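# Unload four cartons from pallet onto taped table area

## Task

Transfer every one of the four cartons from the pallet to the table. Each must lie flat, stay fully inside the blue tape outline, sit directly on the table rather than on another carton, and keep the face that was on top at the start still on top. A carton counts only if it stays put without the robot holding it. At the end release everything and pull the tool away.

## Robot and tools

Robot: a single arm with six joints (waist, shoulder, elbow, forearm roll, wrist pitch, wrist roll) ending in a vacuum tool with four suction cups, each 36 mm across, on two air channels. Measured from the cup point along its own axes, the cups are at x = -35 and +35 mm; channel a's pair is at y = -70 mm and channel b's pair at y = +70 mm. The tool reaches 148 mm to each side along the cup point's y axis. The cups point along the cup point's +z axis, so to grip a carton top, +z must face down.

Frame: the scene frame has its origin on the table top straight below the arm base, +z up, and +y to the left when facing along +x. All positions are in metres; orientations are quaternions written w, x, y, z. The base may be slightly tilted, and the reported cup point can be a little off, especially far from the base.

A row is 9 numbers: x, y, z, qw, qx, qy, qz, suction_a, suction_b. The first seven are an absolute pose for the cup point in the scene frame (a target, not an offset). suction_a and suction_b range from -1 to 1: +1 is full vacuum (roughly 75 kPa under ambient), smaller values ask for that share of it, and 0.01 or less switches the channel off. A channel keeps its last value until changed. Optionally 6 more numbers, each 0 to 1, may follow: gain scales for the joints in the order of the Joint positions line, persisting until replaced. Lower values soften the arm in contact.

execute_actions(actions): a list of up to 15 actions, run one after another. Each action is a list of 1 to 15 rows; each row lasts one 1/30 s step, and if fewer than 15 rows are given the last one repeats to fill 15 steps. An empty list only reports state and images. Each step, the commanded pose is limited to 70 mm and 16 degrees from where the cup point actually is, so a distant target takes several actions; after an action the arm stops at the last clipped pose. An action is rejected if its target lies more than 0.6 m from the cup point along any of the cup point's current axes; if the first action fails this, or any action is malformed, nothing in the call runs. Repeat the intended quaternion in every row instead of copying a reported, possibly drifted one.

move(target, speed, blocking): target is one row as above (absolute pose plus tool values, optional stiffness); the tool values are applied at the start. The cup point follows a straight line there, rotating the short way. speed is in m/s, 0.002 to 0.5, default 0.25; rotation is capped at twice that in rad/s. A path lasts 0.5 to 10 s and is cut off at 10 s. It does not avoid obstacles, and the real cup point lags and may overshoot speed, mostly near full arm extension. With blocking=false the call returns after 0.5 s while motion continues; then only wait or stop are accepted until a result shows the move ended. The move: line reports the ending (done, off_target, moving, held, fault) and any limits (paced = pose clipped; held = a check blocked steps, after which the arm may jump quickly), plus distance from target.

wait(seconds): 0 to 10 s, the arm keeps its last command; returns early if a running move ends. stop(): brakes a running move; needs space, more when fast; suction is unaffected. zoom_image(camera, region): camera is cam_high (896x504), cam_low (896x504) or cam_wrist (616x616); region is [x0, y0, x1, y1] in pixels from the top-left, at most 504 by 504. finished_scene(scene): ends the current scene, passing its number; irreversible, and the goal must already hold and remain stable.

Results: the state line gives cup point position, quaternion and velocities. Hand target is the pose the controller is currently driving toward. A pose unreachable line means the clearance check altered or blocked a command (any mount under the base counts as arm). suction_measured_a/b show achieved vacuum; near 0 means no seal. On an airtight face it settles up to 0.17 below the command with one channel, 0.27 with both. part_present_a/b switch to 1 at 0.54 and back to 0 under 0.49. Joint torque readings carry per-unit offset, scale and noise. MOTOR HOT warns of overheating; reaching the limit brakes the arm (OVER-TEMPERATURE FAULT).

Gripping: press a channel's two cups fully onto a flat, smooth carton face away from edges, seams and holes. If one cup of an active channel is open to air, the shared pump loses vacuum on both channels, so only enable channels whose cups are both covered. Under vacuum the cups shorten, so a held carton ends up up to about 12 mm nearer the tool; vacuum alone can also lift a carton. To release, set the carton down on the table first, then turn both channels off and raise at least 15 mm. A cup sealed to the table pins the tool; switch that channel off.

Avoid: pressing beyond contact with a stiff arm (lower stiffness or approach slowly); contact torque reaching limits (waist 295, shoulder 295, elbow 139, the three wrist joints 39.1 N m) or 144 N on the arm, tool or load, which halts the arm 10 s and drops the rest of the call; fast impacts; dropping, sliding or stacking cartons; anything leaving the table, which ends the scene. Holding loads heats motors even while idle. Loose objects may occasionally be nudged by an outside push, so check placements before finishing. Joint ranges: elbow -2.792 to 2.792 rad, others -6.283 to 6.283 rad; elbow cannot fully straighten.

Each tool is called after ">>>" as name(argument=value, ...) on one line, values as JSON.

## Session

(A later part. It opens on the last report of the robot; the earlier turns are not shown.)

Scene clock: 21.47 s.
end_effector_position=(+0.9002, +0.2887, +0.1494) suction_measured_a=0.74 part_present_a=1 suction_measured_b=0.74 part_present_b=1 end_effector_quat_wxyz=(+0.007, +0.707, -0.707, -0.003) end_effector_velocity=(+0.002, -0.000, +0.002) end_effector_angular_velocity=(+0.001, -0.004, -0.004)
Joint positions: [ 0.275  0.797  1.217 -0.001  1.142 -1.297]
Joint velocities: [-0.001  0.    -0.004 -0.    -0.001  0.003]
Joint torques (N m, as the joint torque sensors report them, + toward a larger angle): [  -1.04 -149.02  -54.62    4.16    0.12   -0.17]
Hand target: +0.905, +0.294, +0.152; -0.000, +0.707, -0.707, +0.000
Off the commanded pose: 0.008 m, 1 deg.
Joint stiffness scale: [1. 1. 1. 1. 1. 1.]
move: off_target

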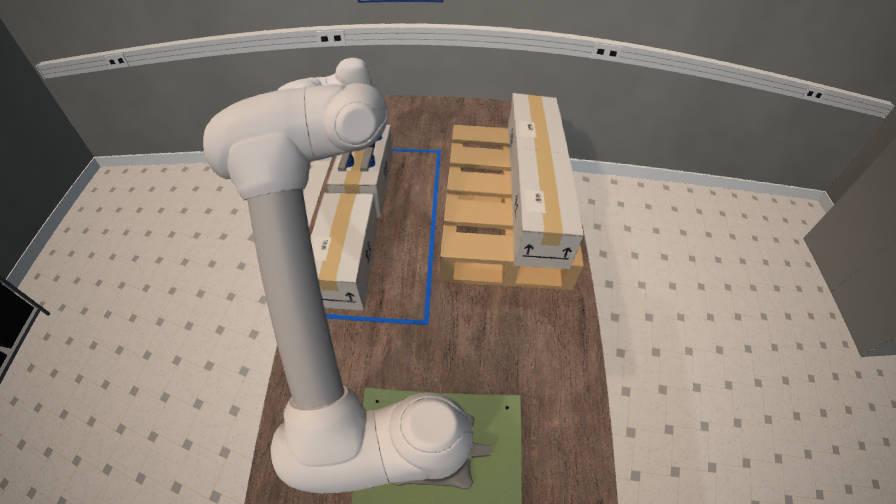

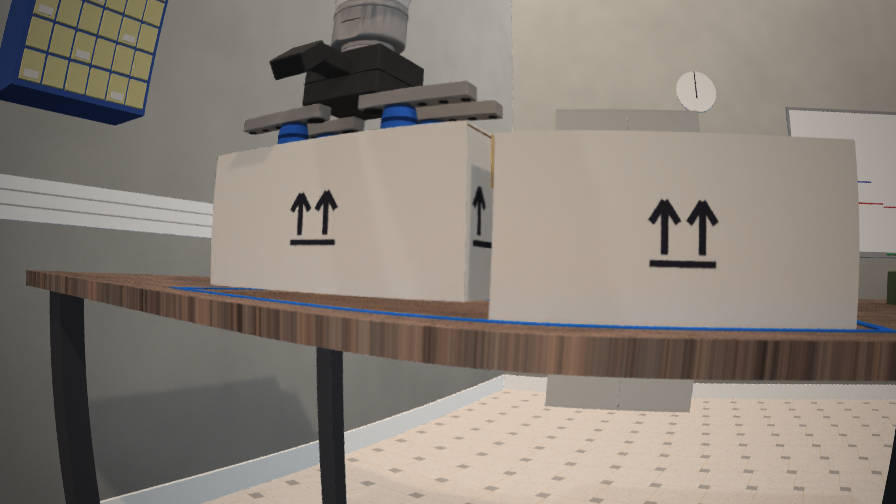

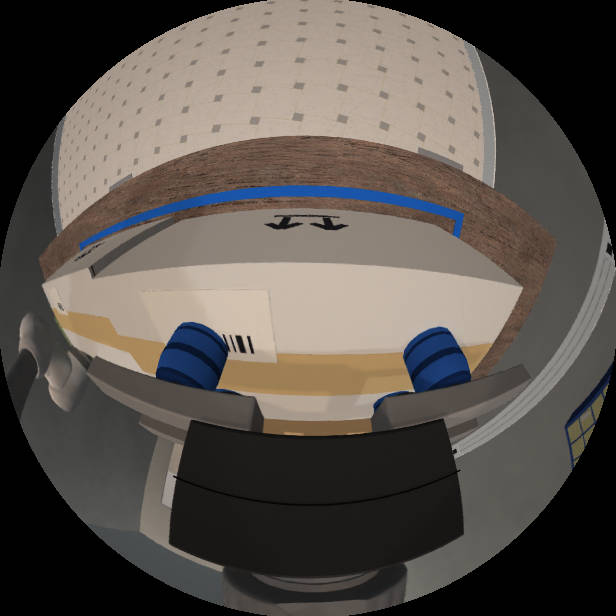

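>>> move(target=[0.905,0.299,0.131,0,0.7071,-0.7071,0,1,1], speed=0.02)

>>> execute_actions(actions=[[[0.905,0.294,0.142,0,0.7071,-0.7071,0,0,0]]])

>>> move(target=[0.905,0.285,0.22,0,0.7071,-0.7071,0,0,0])

>>> move(target=[0.96,-0.292,0.305,0,0.6965,-0.7175,0,0,0], speed=0.35)

>>> move(target=[0.96,-0.292,0.258,0,0.6965,-0.7175,0,1,1], speed=0.04)

Scene clock: 23.17 s.
end_effector_position=(+0.9049, +0.2941, +0.1383) suction_measured_a=0.74 part_present_a=1 suction_measured_b=0.74 part_present_b=1 end_effector_quat_wxyz=(+0.000, +0.707, -0.708, +0.000) end_effector_velocity=(-0.000, +0.001, +0.000) end_effector_angular_velocity=(+0.000, -0.000, +0.001)
Joint positions: [ 0.279  0.809  1.217 -0.001  1.116 -1.291]
Joint velocities: [ 0.001 -0.     0.     0.     0.     0.   ]
Joint torques (N m, as the joint torque sensors report them, + toward a larger angle): [   6.53 -120.45  -41.44    4.5     0.95   -0.34]
Hand target: +0.905, +0.299, +0.131; +0.000, +0.707, -0.707, +0.000
Off the commanded pose: 0.009 m, 0 deg.
Joint stiffness scale: [1. 1. 1. 1. 1. 1.]
move: off_target

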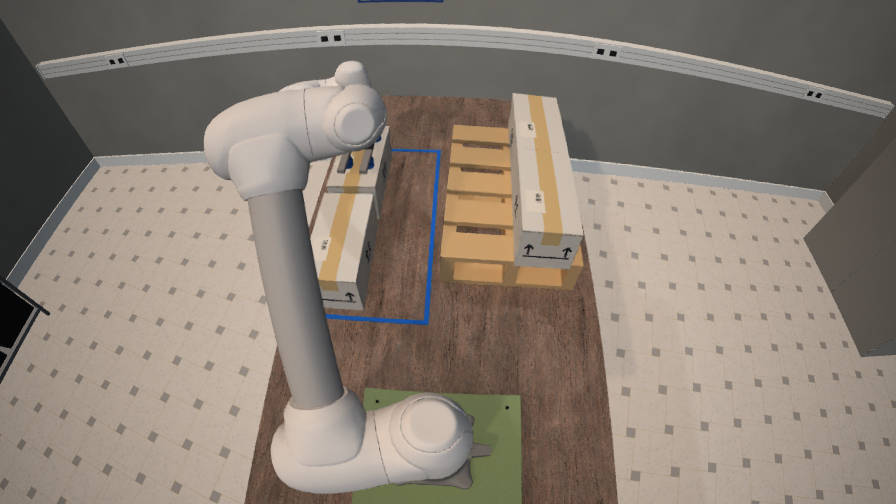

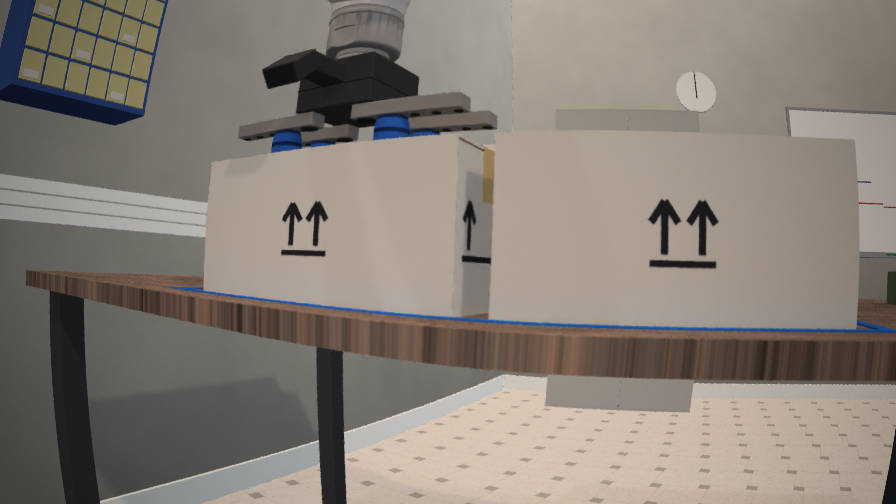

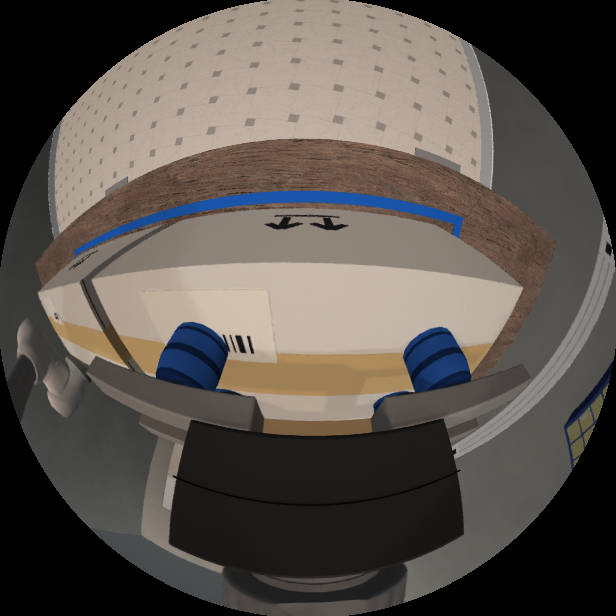

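Scene clock: 23.67 s.
end_effector_position=(+0.9056, +0.2943, +0.1454) suction_measured_a=0.00 part_present_a=0 suction_measured_b=0.00 part_present_b=0 end_effector_quat_wxyz=(-0.003, +0.707, -0.708, +0.002) end_effector_velocity=(-0.000, +0.001, -0.000) end_effector_angular_velocity=(+0.000, -0.000, +0.001)
Joint positions: [ 0.279  0.802  1.216 -0.001  1.116 -1.291]
Joint velocities: [ 0.001 -0.     0.001  0.    -0.001 -0.   ]
Joint torques (N m, as the joint torque sensors report them, + toward a larger angle): [   0.53 -101.99  -34.54    3.82   -2.75    0.05]
Hand target: +0.905, +0.294, +0.142; -0.000, +0.707, -0.707, +0.000
Off the commanded pose: 0.003 m, 0 deg.
Joint stiffness scale: [1. 1. 1. 1. 1. 1.]

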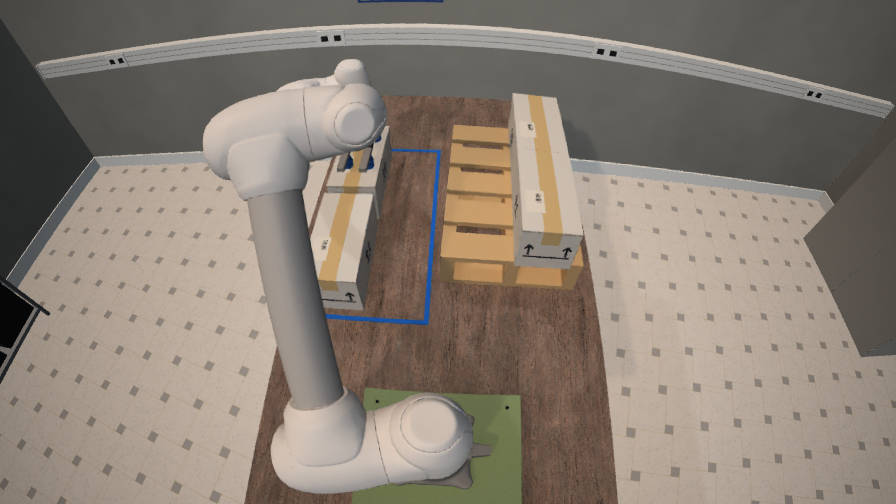

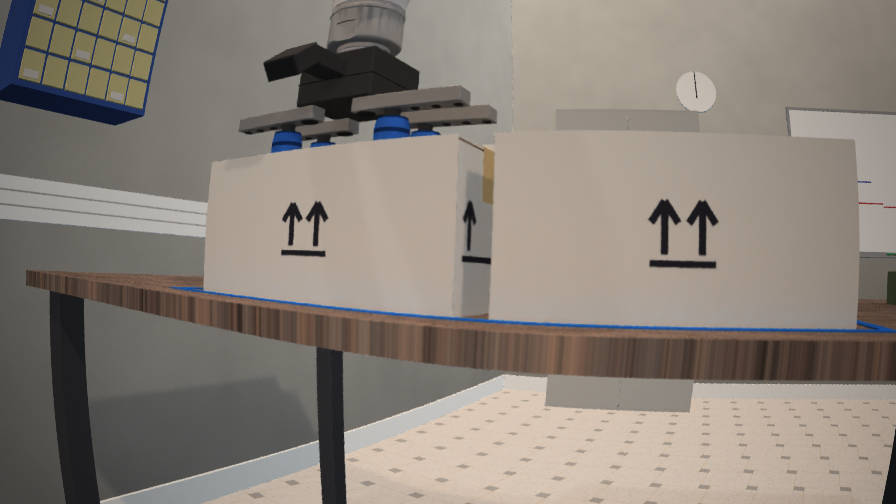

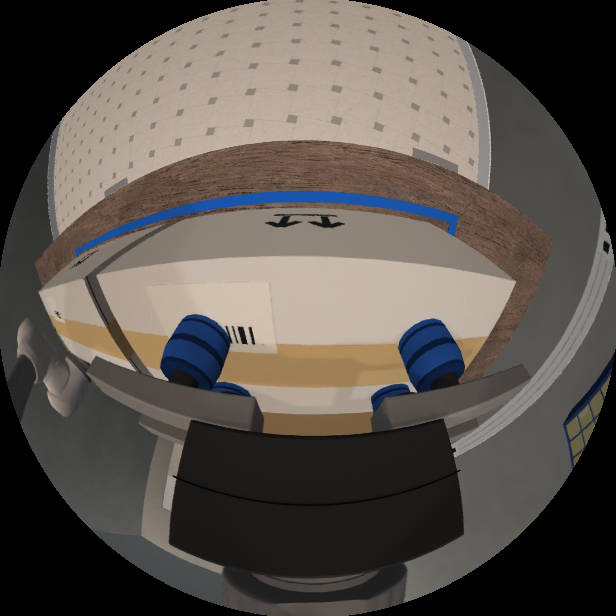

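Scene clock: 24.47 s.
end_effector_position=(+0.9033, +0.2882, +0.2157) suction_measured_a=0.00 part_present_a=0 suction_measured_b=0.00 part_present_b=0 end_effector_quat_wxyz=(-0.000, +0.707, -0.707, +0.001) end_effector_velocity=(-0.001, -0.000, +0.000) end_effector_angular_velocity=(-0.001, +0.003, +0.000)
Joint positions: [ 0.274  0.75   1.175 -0.001  1.215 -1.298]
Joint velocities: [ 0.    -0.    -0.    -0.     0.003 -0.   ]
Joint torques (N m, as the joint torque sensors report them, + toward a larger angle): [   1.59 -123.78  -43.22    4.22    0.38   -0.06]
Hand target: +0.905, +0.285, +0.220; -0.000, +0.707, -0.707, +0.000
Off the commanded pose: 0.006 m, 0 deg.
Joint stiffness scale: [1. 1. 1. 1. 1. 1.]
move: off_target

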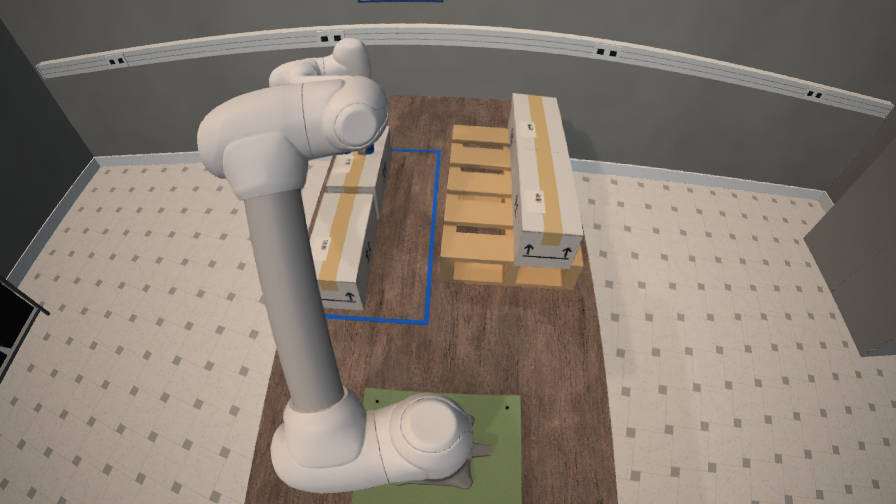

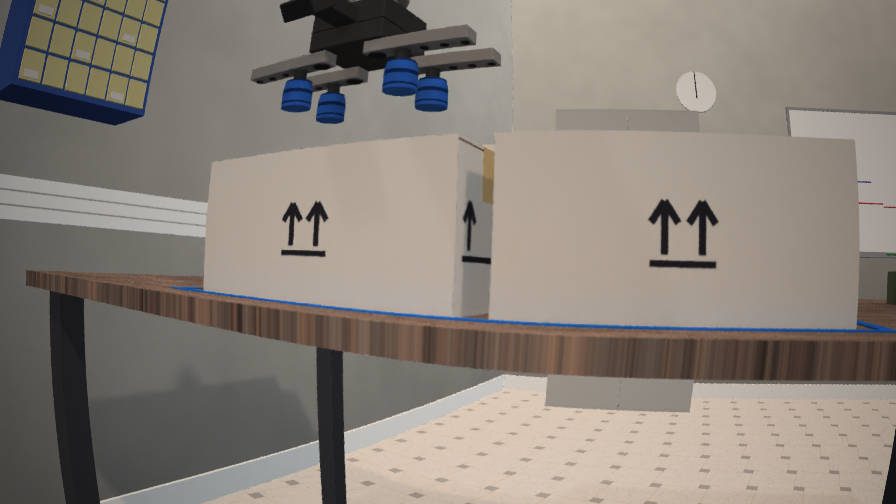

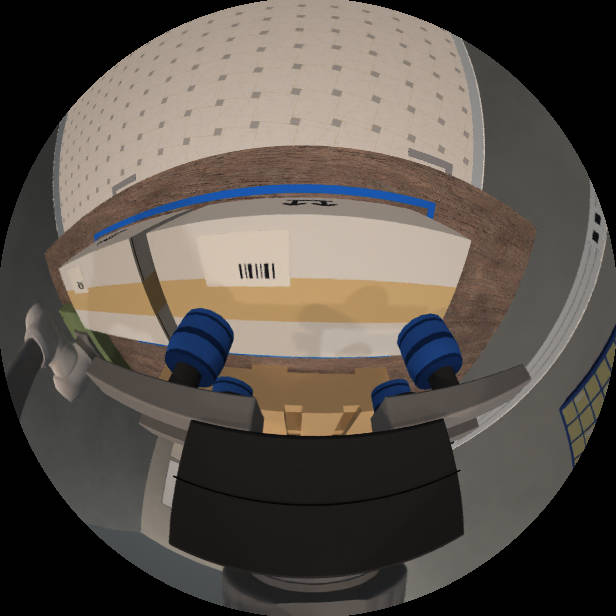

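Scene clock: 26.63 s.
end_effector_position=(+0.9614, -0.2887, +0.3026) suction_measured_a=0.00 part_present_a=0 suction_measured_b=0.00 part_present_b=0 end_effector_quat_wxyz=(-0.000, +0.696, -0.718, +0.002) end_effector_velocity=(+0.000, -0.001, +0.003) end_effector_angular_velocity=(-0.000, -0.000, +0.001)
Joint positions: [-0.325  0.811  0.905 -0.001  1.423 -1.866]
Joint velocities: [-0.001  0.    -0.005  0.     0.004 -0.002]
Joint torques (N m, as the joint torque sensors report them, + toward a larger angle): [  -1.72 -128.39  -45.27    4.63    0.28    0.67]
Hand target: +0.961, -0.292, +0.305; +0.000, +0.696, -0.718, -0.000
Off the commanded pose: 0.004 m, 0 deg.
Joint stiffness scale: [1. 1. 1. 1. 1. 1.]
move: off_target

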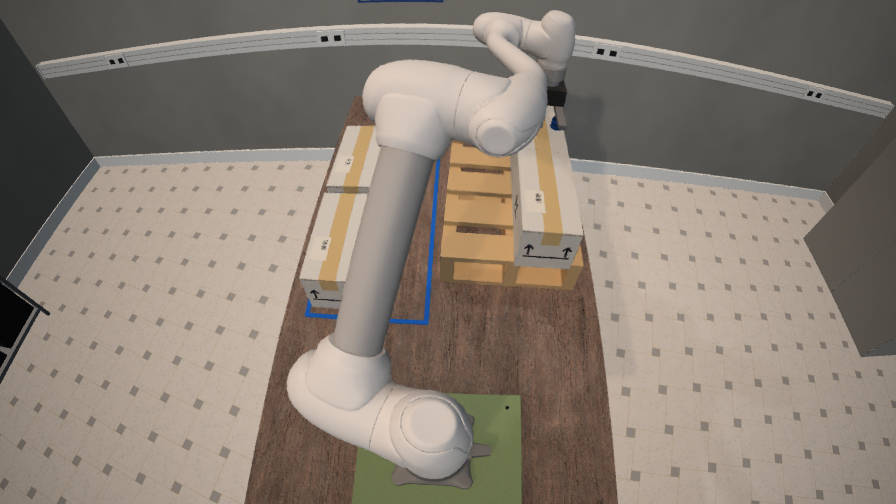

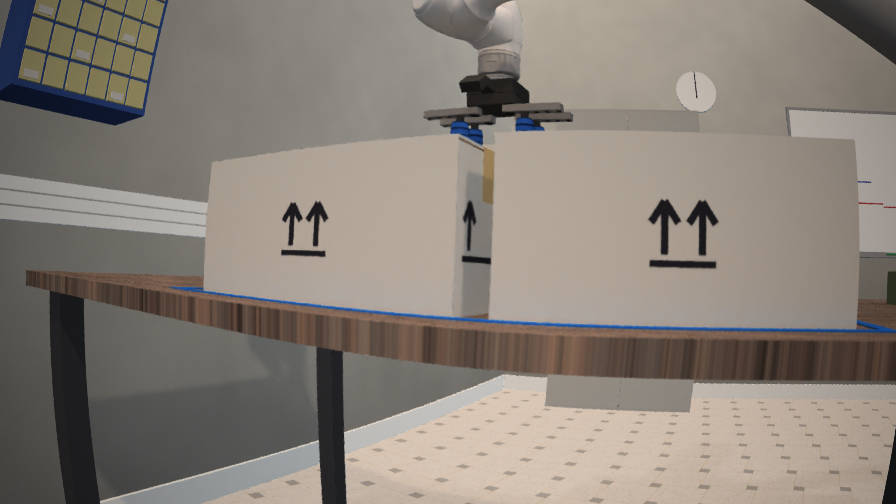

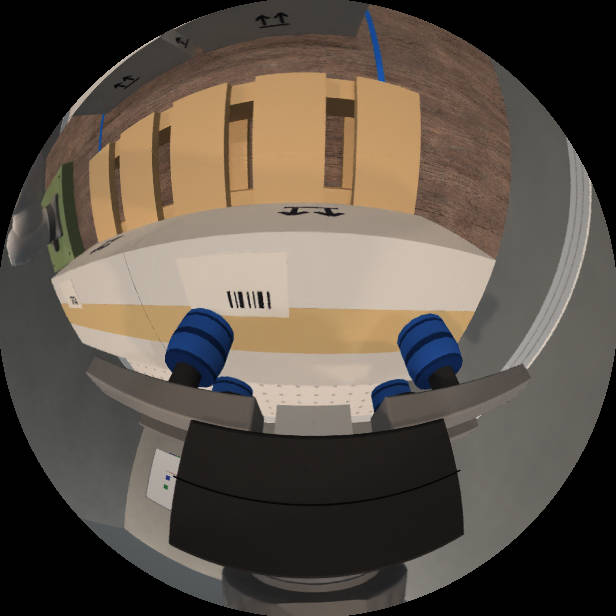

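Scene clock: 28.17 s.
end_effector_position=(+0.9612, -0.2886, +0.2626) suction_measured_a=0.53 part_present_a=0 suction_measured_b=0.53 part_present_b=0 end_effector_quat_wxyz=(+0.001, +0.697, -0.717, -0.000) end_effector_velocity=(+0.001, -0.002, -0.000) end_effector_angular_velocity=(-0.003, -0.008, -0.001)
Joint positions: [-0.325  0.826  0.95  -0.001  1.367 -1.867]
Joint velocities: [-0.002 -0.     0.001 -0.    -0.009 -0.001]
Joint torques (N m, as the joint torque sensors report them, + toward a larger angle): [  -1.29 -130.63  -46.95    4.19    1.67    0.21]
Hand target: +0.960, -0.292, +0.258; +0.000, +0.697, -0.718, -0.000
Off the commanded pose: 0.006 m, 0 deg.
Joint stiffness scale: [1. 1. 1. 1. 1. 1.]
move: off_target

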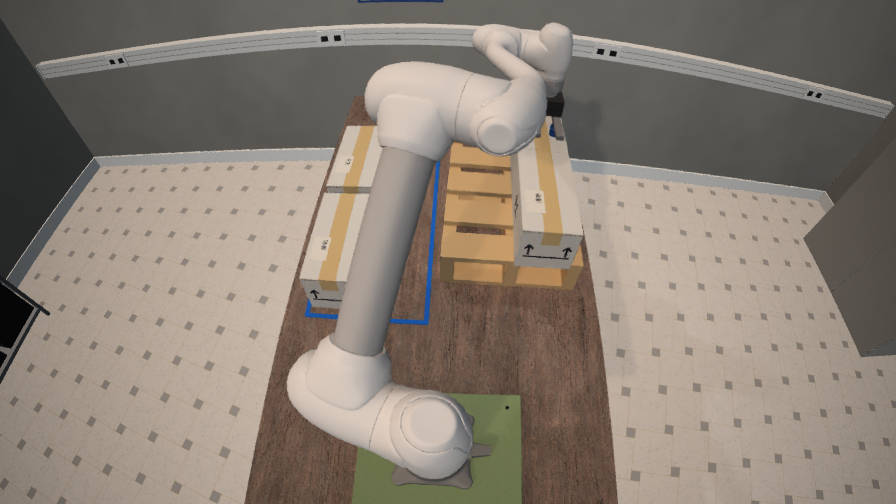

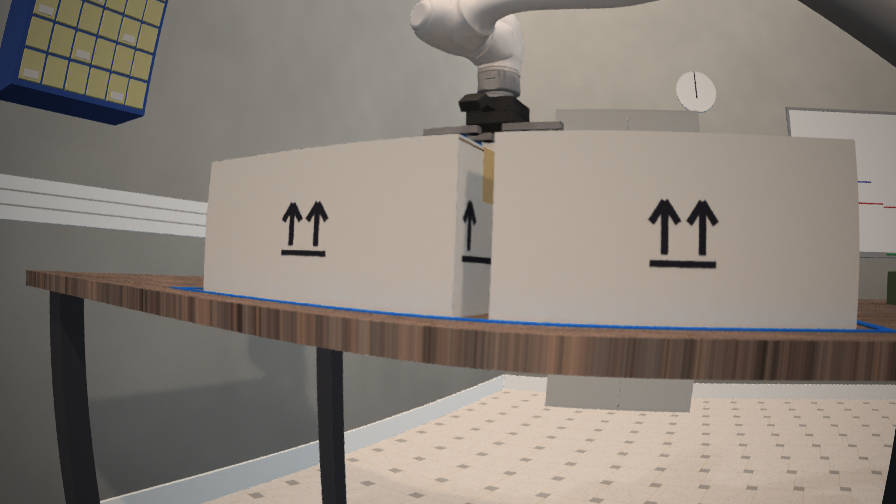

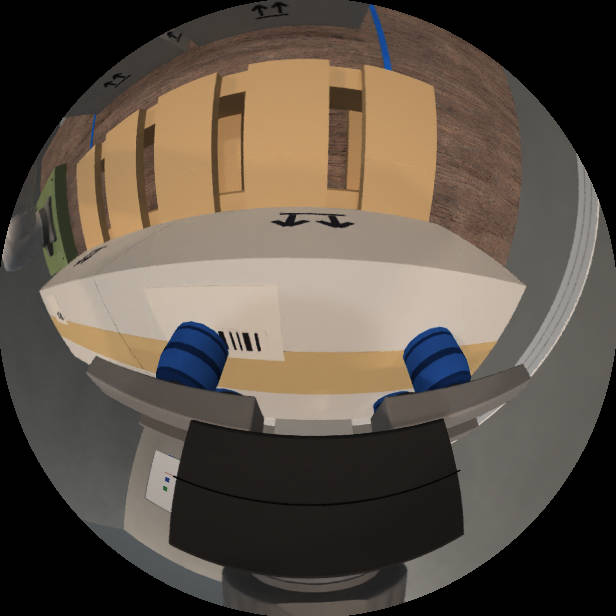

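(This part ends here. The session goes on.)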